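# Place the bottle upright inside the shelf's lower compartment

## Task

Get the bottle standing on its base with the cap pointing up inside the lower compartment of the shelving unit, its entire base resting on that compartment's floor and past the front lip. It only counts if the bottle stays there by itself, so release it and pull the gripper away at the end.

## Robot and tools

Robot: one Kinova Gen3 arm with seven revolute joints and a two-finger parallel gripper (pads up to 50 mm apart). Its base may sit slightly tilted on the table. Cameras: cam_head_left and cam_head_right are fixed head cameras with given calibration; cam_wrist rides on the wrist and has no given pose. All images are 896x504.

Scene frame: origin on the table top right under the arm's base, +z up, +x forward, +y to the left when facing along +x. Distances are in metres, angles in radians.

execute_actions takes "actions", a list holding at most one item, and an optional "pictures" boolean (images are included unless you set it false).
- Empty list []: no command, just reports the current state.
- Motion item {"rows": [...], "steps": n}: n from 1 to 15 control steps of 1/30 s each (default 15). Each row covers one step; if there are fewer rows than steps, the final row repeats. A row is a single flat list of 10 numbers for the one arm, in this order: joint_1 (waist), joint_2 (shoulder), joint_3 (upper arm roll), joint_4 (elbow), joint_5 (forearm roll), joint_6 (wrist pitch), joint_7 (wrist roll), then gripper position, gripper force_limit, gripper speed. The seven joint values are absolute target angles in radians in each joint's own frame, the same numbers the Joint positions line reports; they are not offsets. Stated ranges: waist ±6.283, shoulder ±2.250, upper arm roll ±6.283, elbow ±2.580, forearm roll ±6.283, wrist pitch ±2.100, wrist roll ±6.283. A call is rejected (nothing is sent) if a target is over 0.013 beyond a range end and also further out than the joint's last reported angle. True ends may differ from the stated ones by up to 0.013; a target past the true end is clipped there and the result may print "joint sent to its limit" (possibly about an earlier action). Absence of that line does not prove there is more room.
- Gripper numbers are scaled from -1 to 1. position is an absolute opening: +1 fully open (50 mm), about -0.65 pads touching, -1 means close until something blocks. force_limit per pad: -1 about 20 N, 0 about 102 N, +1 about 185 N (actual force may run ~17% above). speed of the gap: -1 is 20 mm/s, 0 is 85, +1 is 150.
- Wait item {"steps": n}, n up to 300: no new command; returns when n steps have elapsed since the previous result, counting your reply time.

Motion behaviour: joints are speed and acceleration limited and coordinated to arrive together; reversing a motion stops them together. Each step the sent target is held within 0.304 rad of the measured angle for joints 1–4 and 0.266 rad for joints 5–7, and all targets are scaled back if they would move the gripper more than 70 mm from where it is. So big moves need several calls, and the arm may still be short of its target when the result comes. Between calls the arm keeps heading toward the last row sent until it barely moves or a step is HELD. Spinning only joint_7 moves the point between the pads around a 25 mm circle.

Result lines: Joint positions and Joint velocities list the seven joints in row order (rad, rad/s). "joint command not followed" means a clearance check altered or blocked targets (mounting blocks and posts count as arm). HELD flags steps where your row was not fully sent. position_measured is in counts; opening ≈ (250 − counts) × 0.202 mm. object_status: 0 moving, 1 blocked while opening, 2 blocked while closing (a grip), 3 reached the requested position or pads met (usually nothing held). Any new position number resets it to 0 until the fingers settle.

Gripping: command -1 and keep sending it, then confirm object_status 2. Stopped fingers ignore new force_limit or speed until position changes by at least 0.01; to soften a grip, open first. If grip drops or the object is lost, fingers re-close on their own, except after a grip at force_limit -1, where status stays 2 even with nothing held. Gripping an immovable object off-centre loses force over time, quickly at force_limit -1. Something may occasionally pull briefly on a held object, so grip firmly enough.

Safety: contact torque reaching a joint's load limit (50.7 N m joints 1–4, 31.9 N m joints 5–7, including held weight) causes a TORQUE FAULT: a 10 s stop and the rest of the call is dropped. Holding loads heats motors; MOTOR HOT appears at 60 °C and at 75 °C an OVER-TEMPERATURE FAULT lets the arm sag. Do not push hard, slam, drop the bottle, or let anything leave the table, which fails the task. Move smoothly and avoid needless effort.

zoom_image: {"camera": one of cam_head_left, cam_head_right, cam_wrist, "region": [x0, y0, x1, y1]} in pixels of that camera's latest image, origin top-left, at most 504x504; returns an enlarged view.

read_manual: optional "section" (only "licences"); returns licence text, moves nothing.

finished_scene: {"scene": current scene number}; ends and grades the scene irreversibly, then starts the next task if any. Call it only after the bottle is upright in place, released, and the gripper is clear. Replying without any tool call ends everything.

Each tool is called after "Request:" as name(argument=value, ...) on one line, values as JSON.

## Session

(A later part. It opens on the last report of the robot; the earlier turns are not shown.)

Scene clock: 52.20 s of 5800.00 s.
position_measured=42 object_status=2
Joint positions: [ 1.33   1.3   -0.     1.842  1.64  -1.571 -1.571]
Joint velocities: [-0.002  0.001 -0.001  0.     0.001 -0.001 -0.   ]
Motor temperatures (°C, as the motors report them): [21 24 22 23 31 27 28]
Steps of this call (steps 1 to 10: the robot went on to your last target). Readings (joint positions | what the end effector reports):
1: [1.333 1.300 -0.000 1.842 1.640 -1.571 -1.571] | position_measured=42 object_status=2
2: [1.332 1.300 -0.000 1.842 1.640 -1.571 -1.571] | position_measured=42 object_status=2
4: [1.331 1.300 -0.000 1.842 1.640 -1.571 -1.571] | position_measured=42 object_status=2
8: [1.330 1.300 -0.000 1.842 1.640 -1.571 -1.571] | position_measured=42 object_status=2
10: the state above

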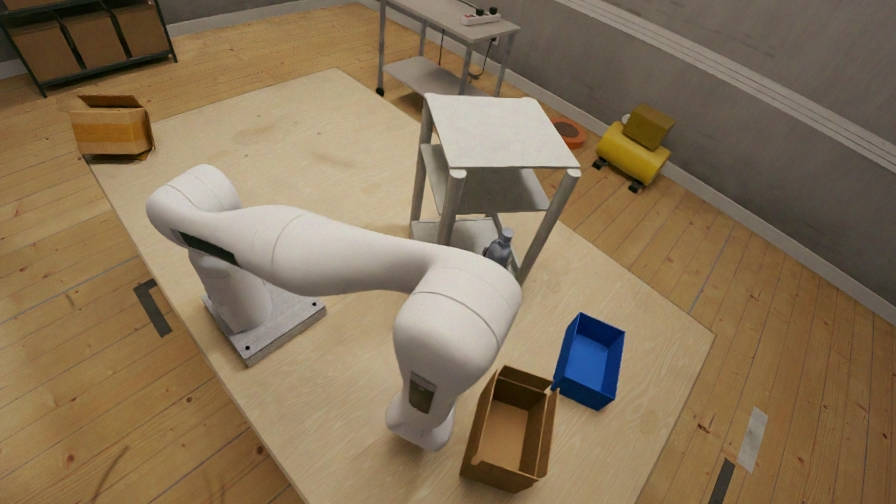

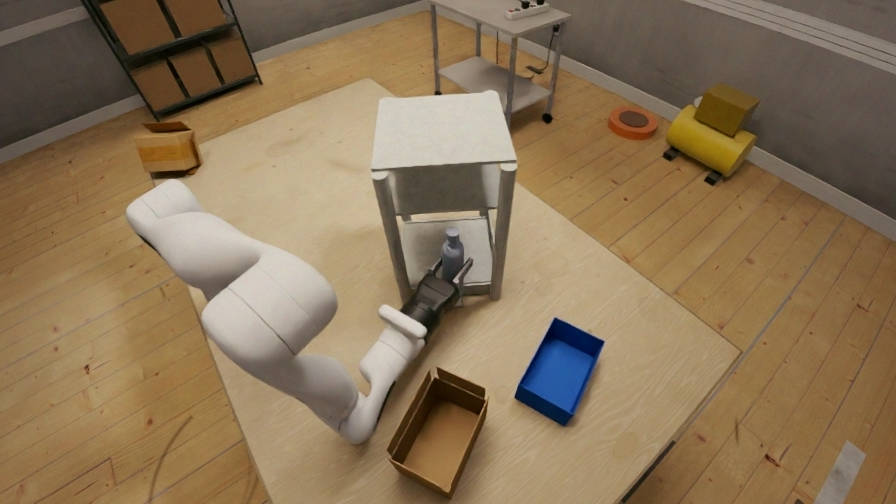

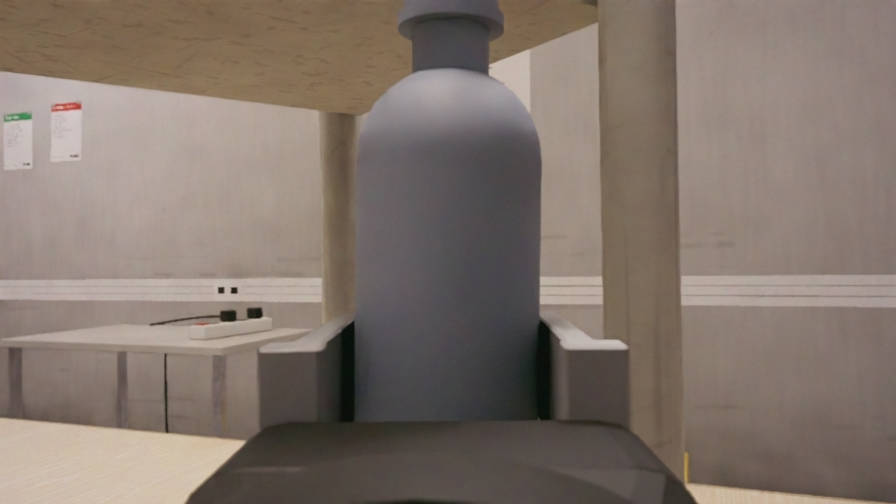

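Request:
execute_actions(actions=[{"rows":[[1.31,1.30,0,1.842,1.63,-1.571,-1.571,-1,-0.3,0],[1.29,1.30,0,1.842,1.62,-1.571,-1.571,-1,-0.3,0],[1.27,1.30,0,1.842,1.61,-1.571,-1.571,-1,-0.3,0],[1.25,1.30,0,1.842,1.6,-1.571,-1.571,-1,-0.3,0],[1.23,1.30,0,1.842,1.6,-1.571,-1.571,-1,-0.3,0],[1.21,1.30,0,1.842,1.59,-1.571,-1.571,-1,-0.3,0],[1.19,1.30,0,1.842,1.59,-1.571,-1.571,-1,-0.3,0],[1.17,1.30,0,1.842,1.58,-1.571,-1.571,-1,-0.3,0]]}], pictures=false)

Request:
execute_actions(actions=[{"steps":10}])

Request:
zoom_image(camera="cam_head_right", region=[340, 160, 560, 340])

Scene clock: 55.03 s of 5800.00 s.
position_measured=42 object_status=2
Joint positions: [ 1.175  1.3   -0.001  1.842  1.581 -1.571 -1.571]
Joint velocities: [-0.039 -0.001  0.022 -0.002 -0.013 -0.    -0.   ]
Motor temperatures (°C, as the motors report them): [21 24 22 23 31 27 28]
Steps of this call (steps 1 to 15: the robot went on to your last target; steps 16 to 70: nothing new was sent; steps 71 to 85: all 15 steps of this action). Readings (joint positions | what the end effector reports):
71: [1.328 1.300 0.000 1.842 1.640 -1.571 -1.571] | position_measured=42 object_status=2
72: [1.322 1.300 0.002 1.842 1.637 -1.571 -1.571] | position_measured=42 object_status=2
74: [1.299 1.300 0.002 1.842 1.627 -1.571 -1.571] | position_measured=42 object_status=2
78: [1.238 1.300 0.001 1.842 1.602 -1.571 -1.571] | position_measured=42 object_status=2
85: the state above

Scene clock: 55.37 s of 5800.00 s.
position_measured=42 object_status=2
Joint positions: [ 1.17   1.3   -0.     1.842  1.58  -1.571 -1.571]
Joint velocities: [-0.001  0.001  0.001 -0.     0.001 -0.001  0.   ]
Motor temperatures (°C, as the motors report them): [21 24 22 23 31 27 28]
Steps of this call (steps 1 to 10: the robot went on to your last target). Readings (joint positions | what the end effector reports):
1: [1.174 1.300 -0.001 1.842 1.580 -1.571 -1.571] | position_measured=42 object_status=2
2: [1.173 1.300 -0.000 1.842 1.580 -1.571 -1.571] | position_measured=42 object_status=2
4: [1.172 1.300 -0.000 1.842 1.580 -1.571 -1.571] | position_measured=42 object_status=2
8: [1.170 1.300 -0.000 1.842 1.580 -1.571 -1.571] | position_measured=42 object_status=2
10: the state above

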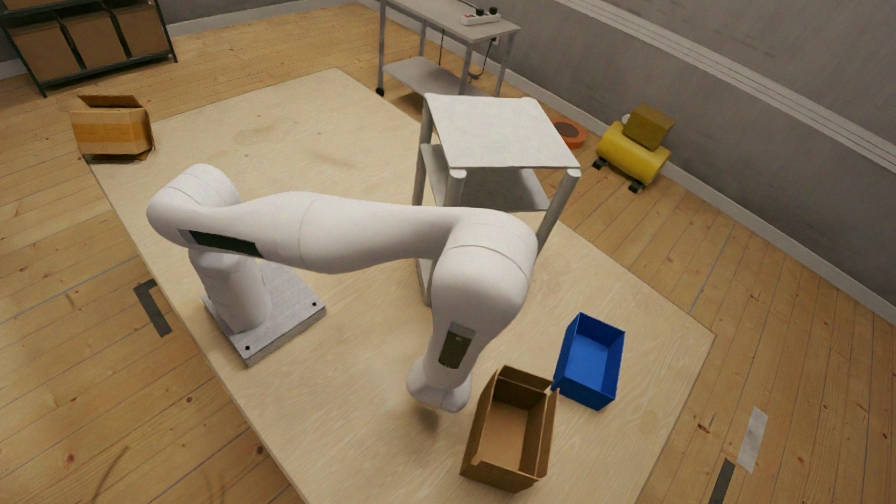

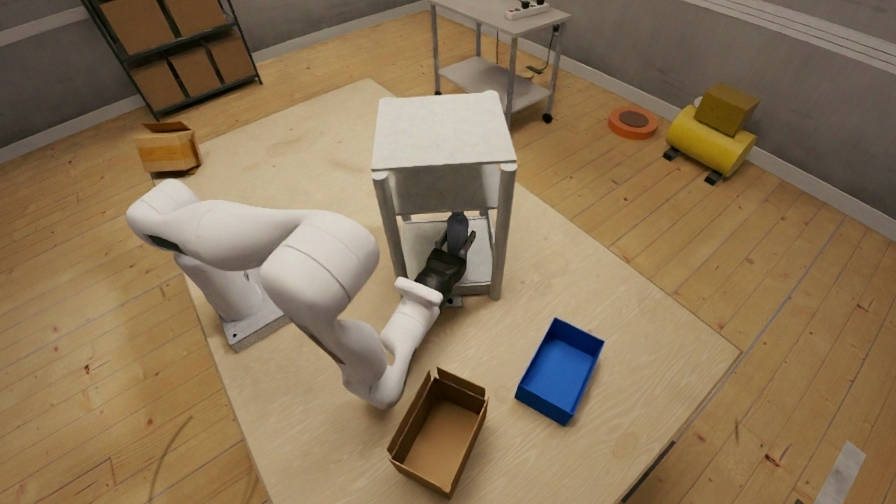

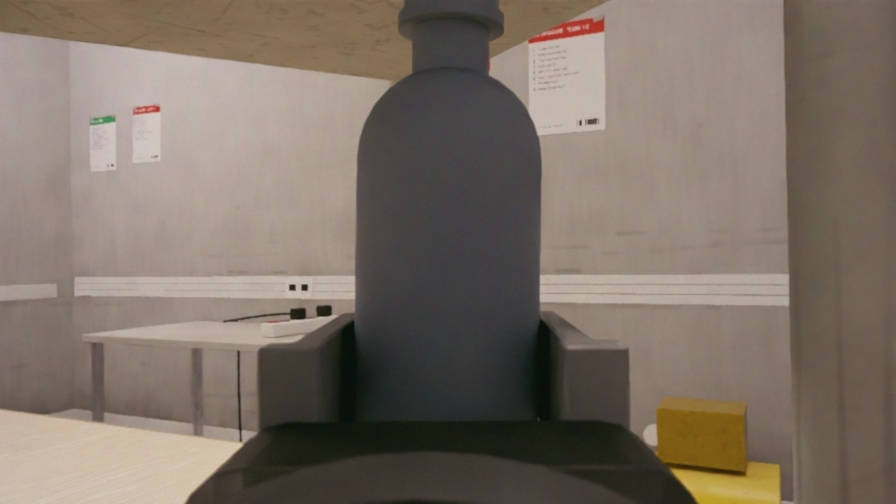

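Region (340, 160, 560, 340) of cam_head_right's 896x504 image, scaled by 2.291, with more detail than that image has; it fills the top 412 rows of this view, and the rest is white.

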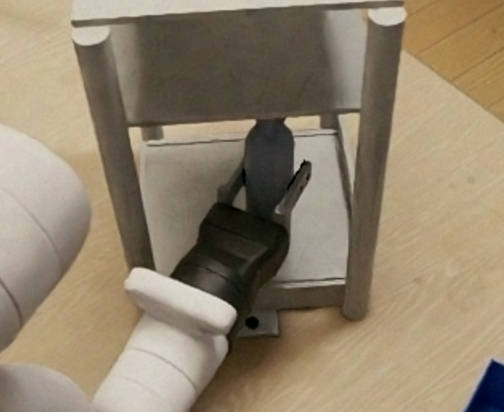

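Lower 1.2 cm.

Request:
execute_actions(actions=[{"rows":[[1.17,1.31,0,1.832,1.58,-1.571,-1.571,-1,-0.3,0],[1.17,1.31,0,1.832,1.58,-1.571,-1.571,-1,-0.3,0],[1.17,1.32,0,1.822,1.58,-1.571,-1.571,-1,-0.3,0],[1.17,1.32,0,1.822,1.58,-1.571,-1.571,-1,-0.3,0],[1.17,1.33,0,1.812,1.58,-1.571,-1.571,-1,-0.3,0]]}])

Scene clock: 57.47 s of 5800.00 s.
position_measured=42 object_status=2
Joint positions: [ 1.17   1.33   0.     1.812  1.58  -1.571 -1.571]
Joint velocities: [ 0.001  0.004  0.    -0.002  0.001  0.002  0.   ]
Motor temperatures (°C, as the motors report them): [21 24 22 23 31 27 28]
Steps of this call (steps 1 to 15: the robot went on to your last target; steps 16 to 48: nothing new was sent; steps 49 to 63: all 15 steps of this action). Readings (joint positions | what the end effector reports):
49: [1.170 1.301 -0.000 1.841 1.580 -1.571 -1.571] | position_measured=42 object_status=2
50: [1.170 1.305 -0.000 1.838 1.580 -1.571 -1.571] | position_measured=42 object_status=2
52: [1.170 1.312 -0.000 1.831 1.580 -1.571 -1.571] | position_measured=42 object_status=2
56: [1.170 1.326 0.000 1.816 1.580 -1.571 -1.571] | position_measured=42 object_status=2
63: the state above

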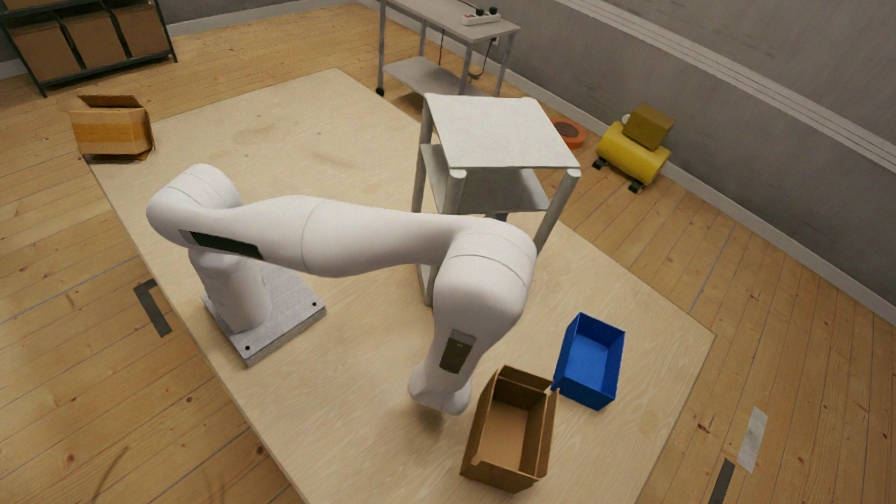

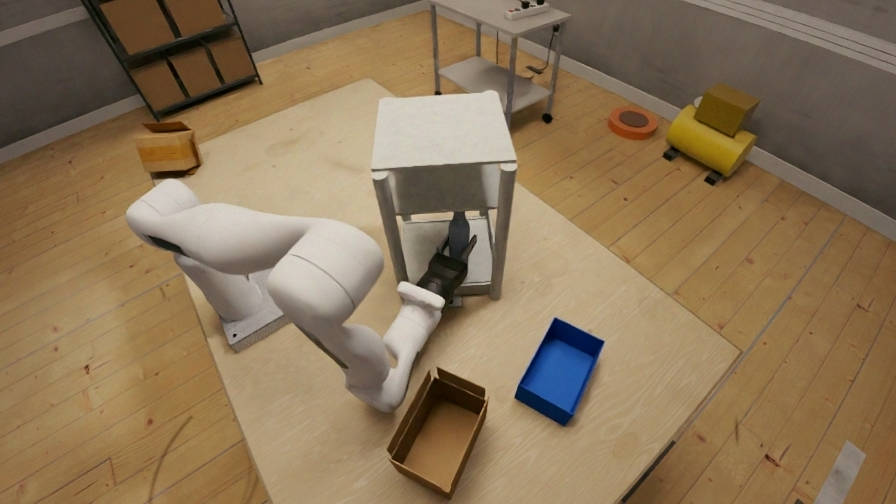

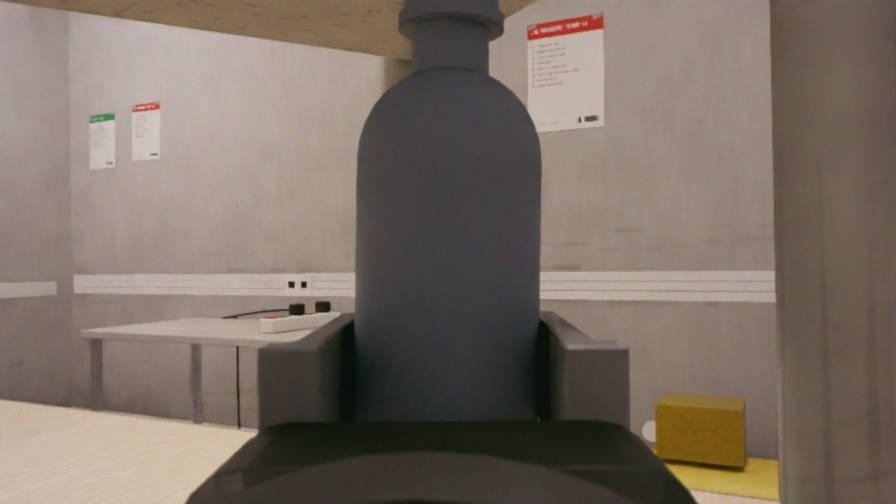

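Request:
execute_actions(actions=[{"rows":[[1.17,1.34,0,1.802,1.58,-1.571,-1.571,-1,-0.3,0],[1.17,1.34,0,1.802,1.58,-1.571,-1.571,-1,-0.3,0],[1.17,1.35,0,1.792,1.58,-1.571,-1.571,-1,-0.3,0]]}])

Scene clock: 58.97 s of 5800.00 s.
position_measured=42 object_status=2
Joint positions: [ 1.17   1.343 -0.005  1.794  1.583 -1.579 -1.571]
Joint velocities: [-0.002  0.001  0.    -0.     0.001 -0.     0.   ]
Motor temperatures (°C, as the motors report them): [21 24 22 23 31 27 28]
Steps of this call (steps 1 to 15: the robot went on to your last target; steps 16 to 30: nothing new was sent; steps 31 to 45: all 15 steps of this action). Readings (joint positions | what the end effector reports):
31: [1.170 1.331 -0.000 1.811 1.580 -1.571 -1.571] | position_measured=42 object_status=2
32: [1.170 1.334 -0.001 1.808 1.580 -1.573 -1.571] | position_measured=42 object_status=2
34: [1.170 1.340 -0.003 1.801 1.582 -1.577 -1.571] | position_measured=42 object_status=2
38: [1.170 1.343 -0.005 1.795 1.582 -1.579 -1.571] | position_measured=42 object_status=2
45: the state above

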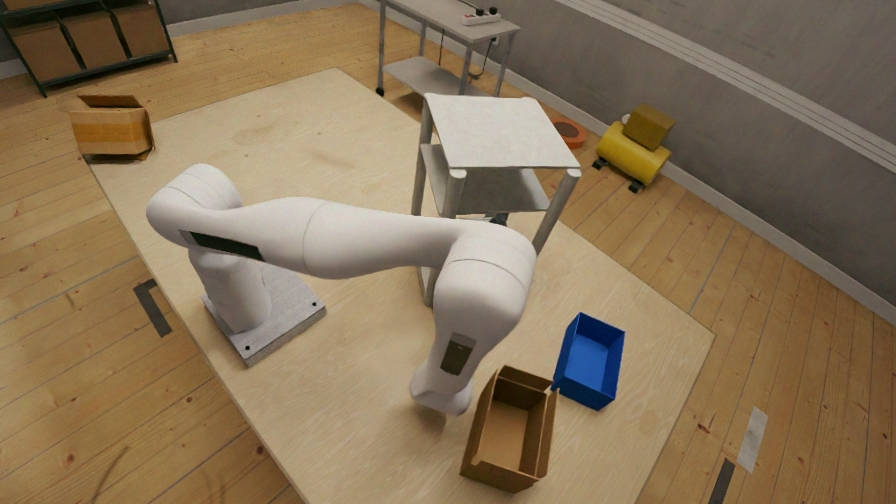

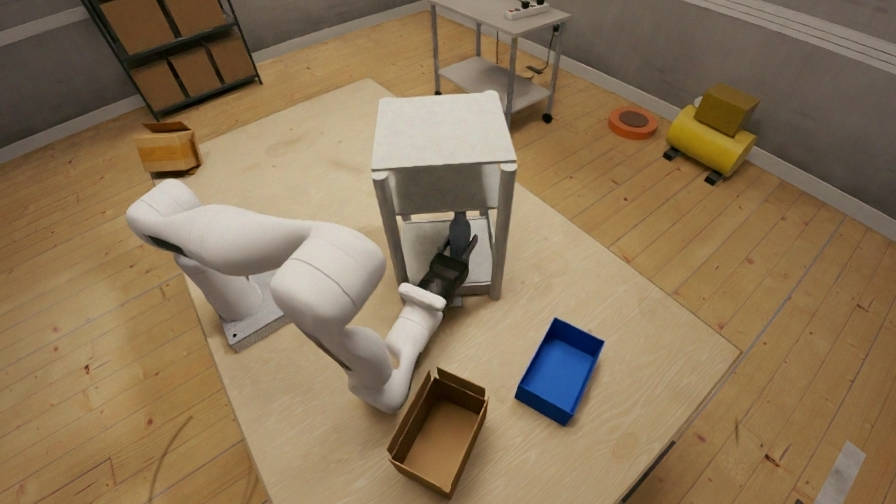

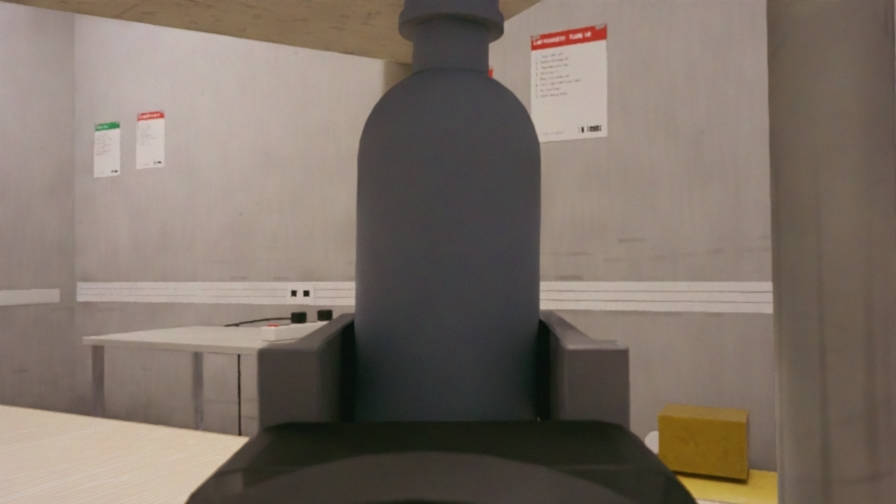

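Contact. Release, retreat along tool axis.

Request:
execute_actions(actions=[{"rows":[[1.17,1.332,0,1.81,1.58,-1.571,-1.571,-1,-0.3,0],[1.17,1.332,0,1.81,1.58,-1.571,-1.571,-1,-0.3,0],[1.17,1.332,0,1.81,1.58,-1.571,-1.571,-1,-0.3,0],[1.17,1.332,0,1.81,1.58,-1.571,-1.571,-1,-0.3,0],[1.17,1.332,0,1.81,1.58,-1.571,-1.571,-1,-0.3,0],[1.17,1.332,0,1.81,1.58,-1.571,-1.571,1,-0.3,0]]}], pictures=false)

Request:
execute_actions(actions=[{"rows":[[1.32,1.32,0,1.822,1.715,-1.571,-1.571,1,-0.3,0]]}], pictures=false)

Request:
execute_actions(actions=[{"rows":[[1.6,1.3,0,1.842,1.75,-1.571,-1.571,1,-0.3,0]]}], pictures=false)

Request:
execute_actions(actions=[{"steps":15}])

Scene clock: 62.77 s of 5800.00 s.
position_measured=3 object_status=0
Joint positions: [ 1.17   1.332 -0.     1.81   1.58  -1.571 -1.571]
Joint velocities: [ 0.001 -0.001 -0.     0.     0.001  0.     0.   ]
Motor temperatures (°C, as the motors report them): [21 24 22 23 31 27 28]
Steps of this call (steps 1 to 15: the robot went on to your last target; steps 16 to 90: nothing new was sent; then 0.30 s passed at rest; steps 91 to 105: all 15 steps of this action). Readings (joint positions | what the end effector reports):
91: [1.170 1.342 -0.005 1.795 1.582 -1.579 -1.571] | position_measured=42 object_status=2
92: [1.170 1.337 -0.003 1.799 1.581 -1.575 -1.571] | position_measured=42 object_status=2
94: [1.170 1.333 -0.001 1.806 1.580 -1.572 -1.571] | position_measured=42 object_status=2
98: [1.170 1.332 -0.000 1.809 1.580 -1.571 -1.571] | position_measured=6 object_status=0
105: the state above

Scene clock: 63.27 s of 5800.00 s.
position_measured=3 object_status=3
Joint positions: [ 1.317  1.32   0.     1.822  1.715 -1.571 -1.571]
Joint velocities: [ 0.023 -0.004 -0.003 -0.    -0.002  0.001  0.   ]
Motor temperatures (°C, as the motors report them): [21 24 22 23 31 27 28]
Steps of this call (steps 1 to 15: all 15 steps of this action). Readings (joint positions | what the end effector reports):
1: [1.172 1.332 -0.000 1.810 1.581 -1.571 -1.571] | position_measured=3 object_status=3
2: [1.178 1.331 -0.001 1.811 1.585 -1.571 -1.571] | position_measured=3 object_status=3
4: [1.208 1.329 -0.002 1.813 1.609 -1.571 -1.571] | position_measured=3 object_status=3
8: [1.293 1.322 0.002 1.819 1.690 -1.571 -1.571] | position_measured=3 object_status=3
15: the state above

Scene clock: 63.77 s of 5800.00 s.
position_measured=3 object_status=3
Joint positions: [ 1.59   1.3    0.002  1.841  1.749 -1.571 -1.571]
Joint velocities: [ 0.09  -0.006  0.001  0.009  0.015 -0.002  0.   ]
Motor temperatures (°C, as the motors report them): [21 24 22 23 31 27 28]
Steps of this call (steps 1 to 15: all 15 steps of this action). Readings (joint positions | what the end effector reports):
1: [1.320 1.320 -0.000 1.822 1.715 -1.571 -1.571] | position_measured=3 object_status=3
2: [1.327 1.320 -0.001 1.823 1.716 -1.571 -1.571] | position_measured=3 object_status=3
4: [1.358 1.318 -0.002 1.825 1.719 -1.571 -1.571] | position_measured=3 object_status=3
8: [1.468 1.309 -0.001 1.832 1.733 -1.571 -1.571] | position_measured=3 object_status=3
15: the state above

Scene clock: 64.27 s of 5800.00 s.
position_measured=3 object_status=3
Joint positions: [ 1.6    1.3    0.     1.842  1.75  -1.571 -1.571]
Joint velocities: [ 0.002 -0.002  0.001 -0.    -0.001  0.001 -0.   ]
Motor temperatures (°C, as the motors report them): [21 24 22 23 31 27 28]
Steps of this call (steps 1 to 15: the robot went on to your last target). Readings (joint positions | what the end effector reports):
1: [1.592 1.300 0.002 1.841 1.750 -1.571 -1.571] | position_measured=3 object_status=3
2: [1.594 1.300 0.001 1.842 1.750 -1.571 -1.571] | position_measured=3 object_status=3
4: [1.597 1.300 0.000 1.842 1.750 -1.571 -1.571] | position_measured=3 object_status=3
8: [1.599 1.300 0.000 1.842 1.750 -1.571 -1.571] | position_measured=3 object_status=3
15: the state above
The arm was judged still, so your last target was given up. Only a new action makes it travel on or press farther. Fingers that are still opening or closing keep moving.

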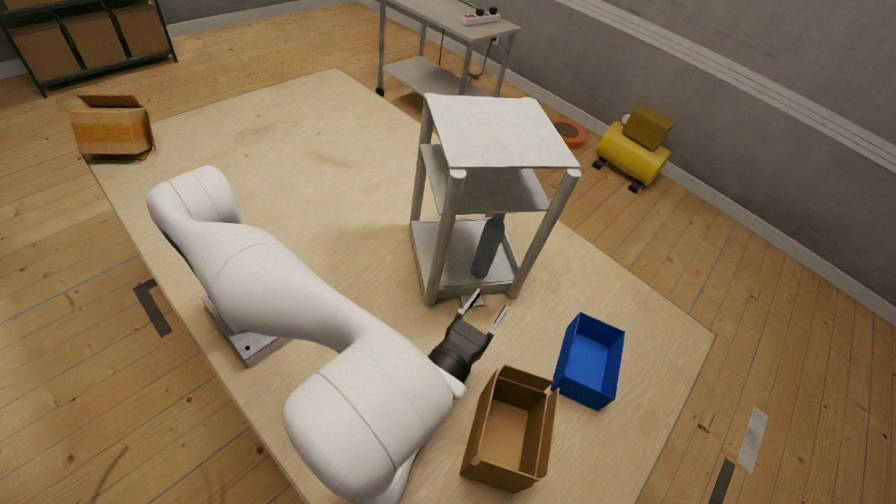

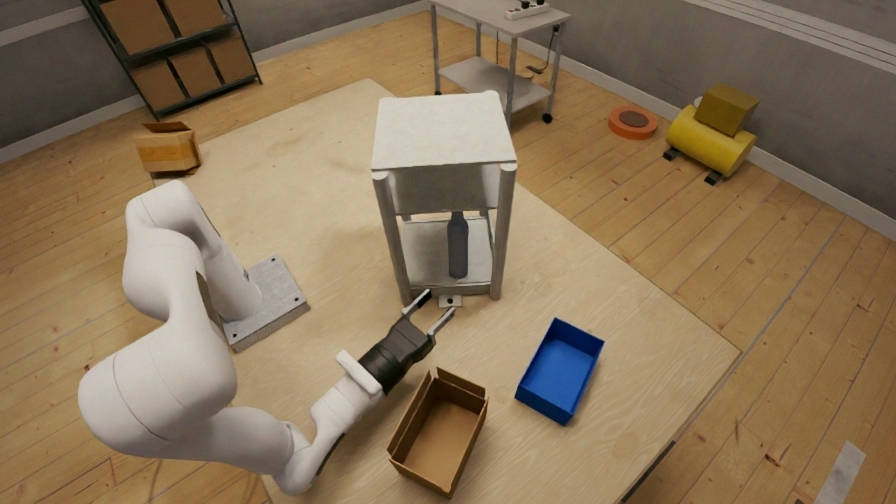

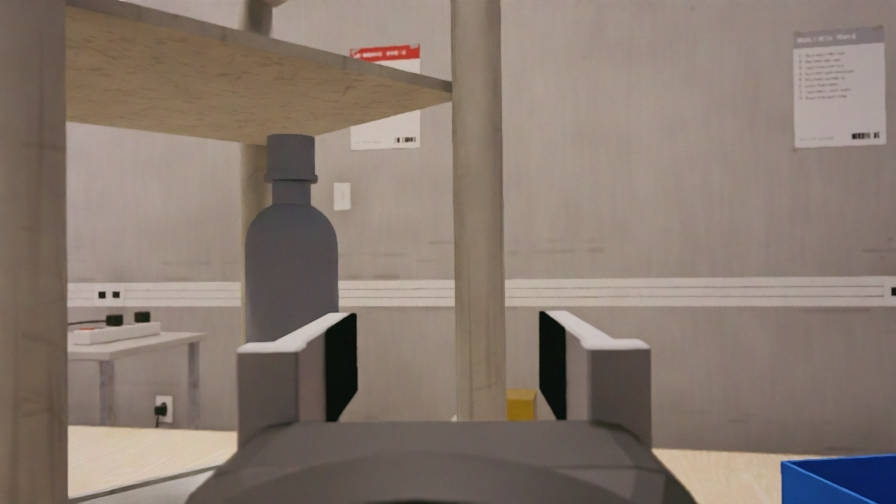

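Request:
finished_scene(scene=1)

The scene is finished: the task was done.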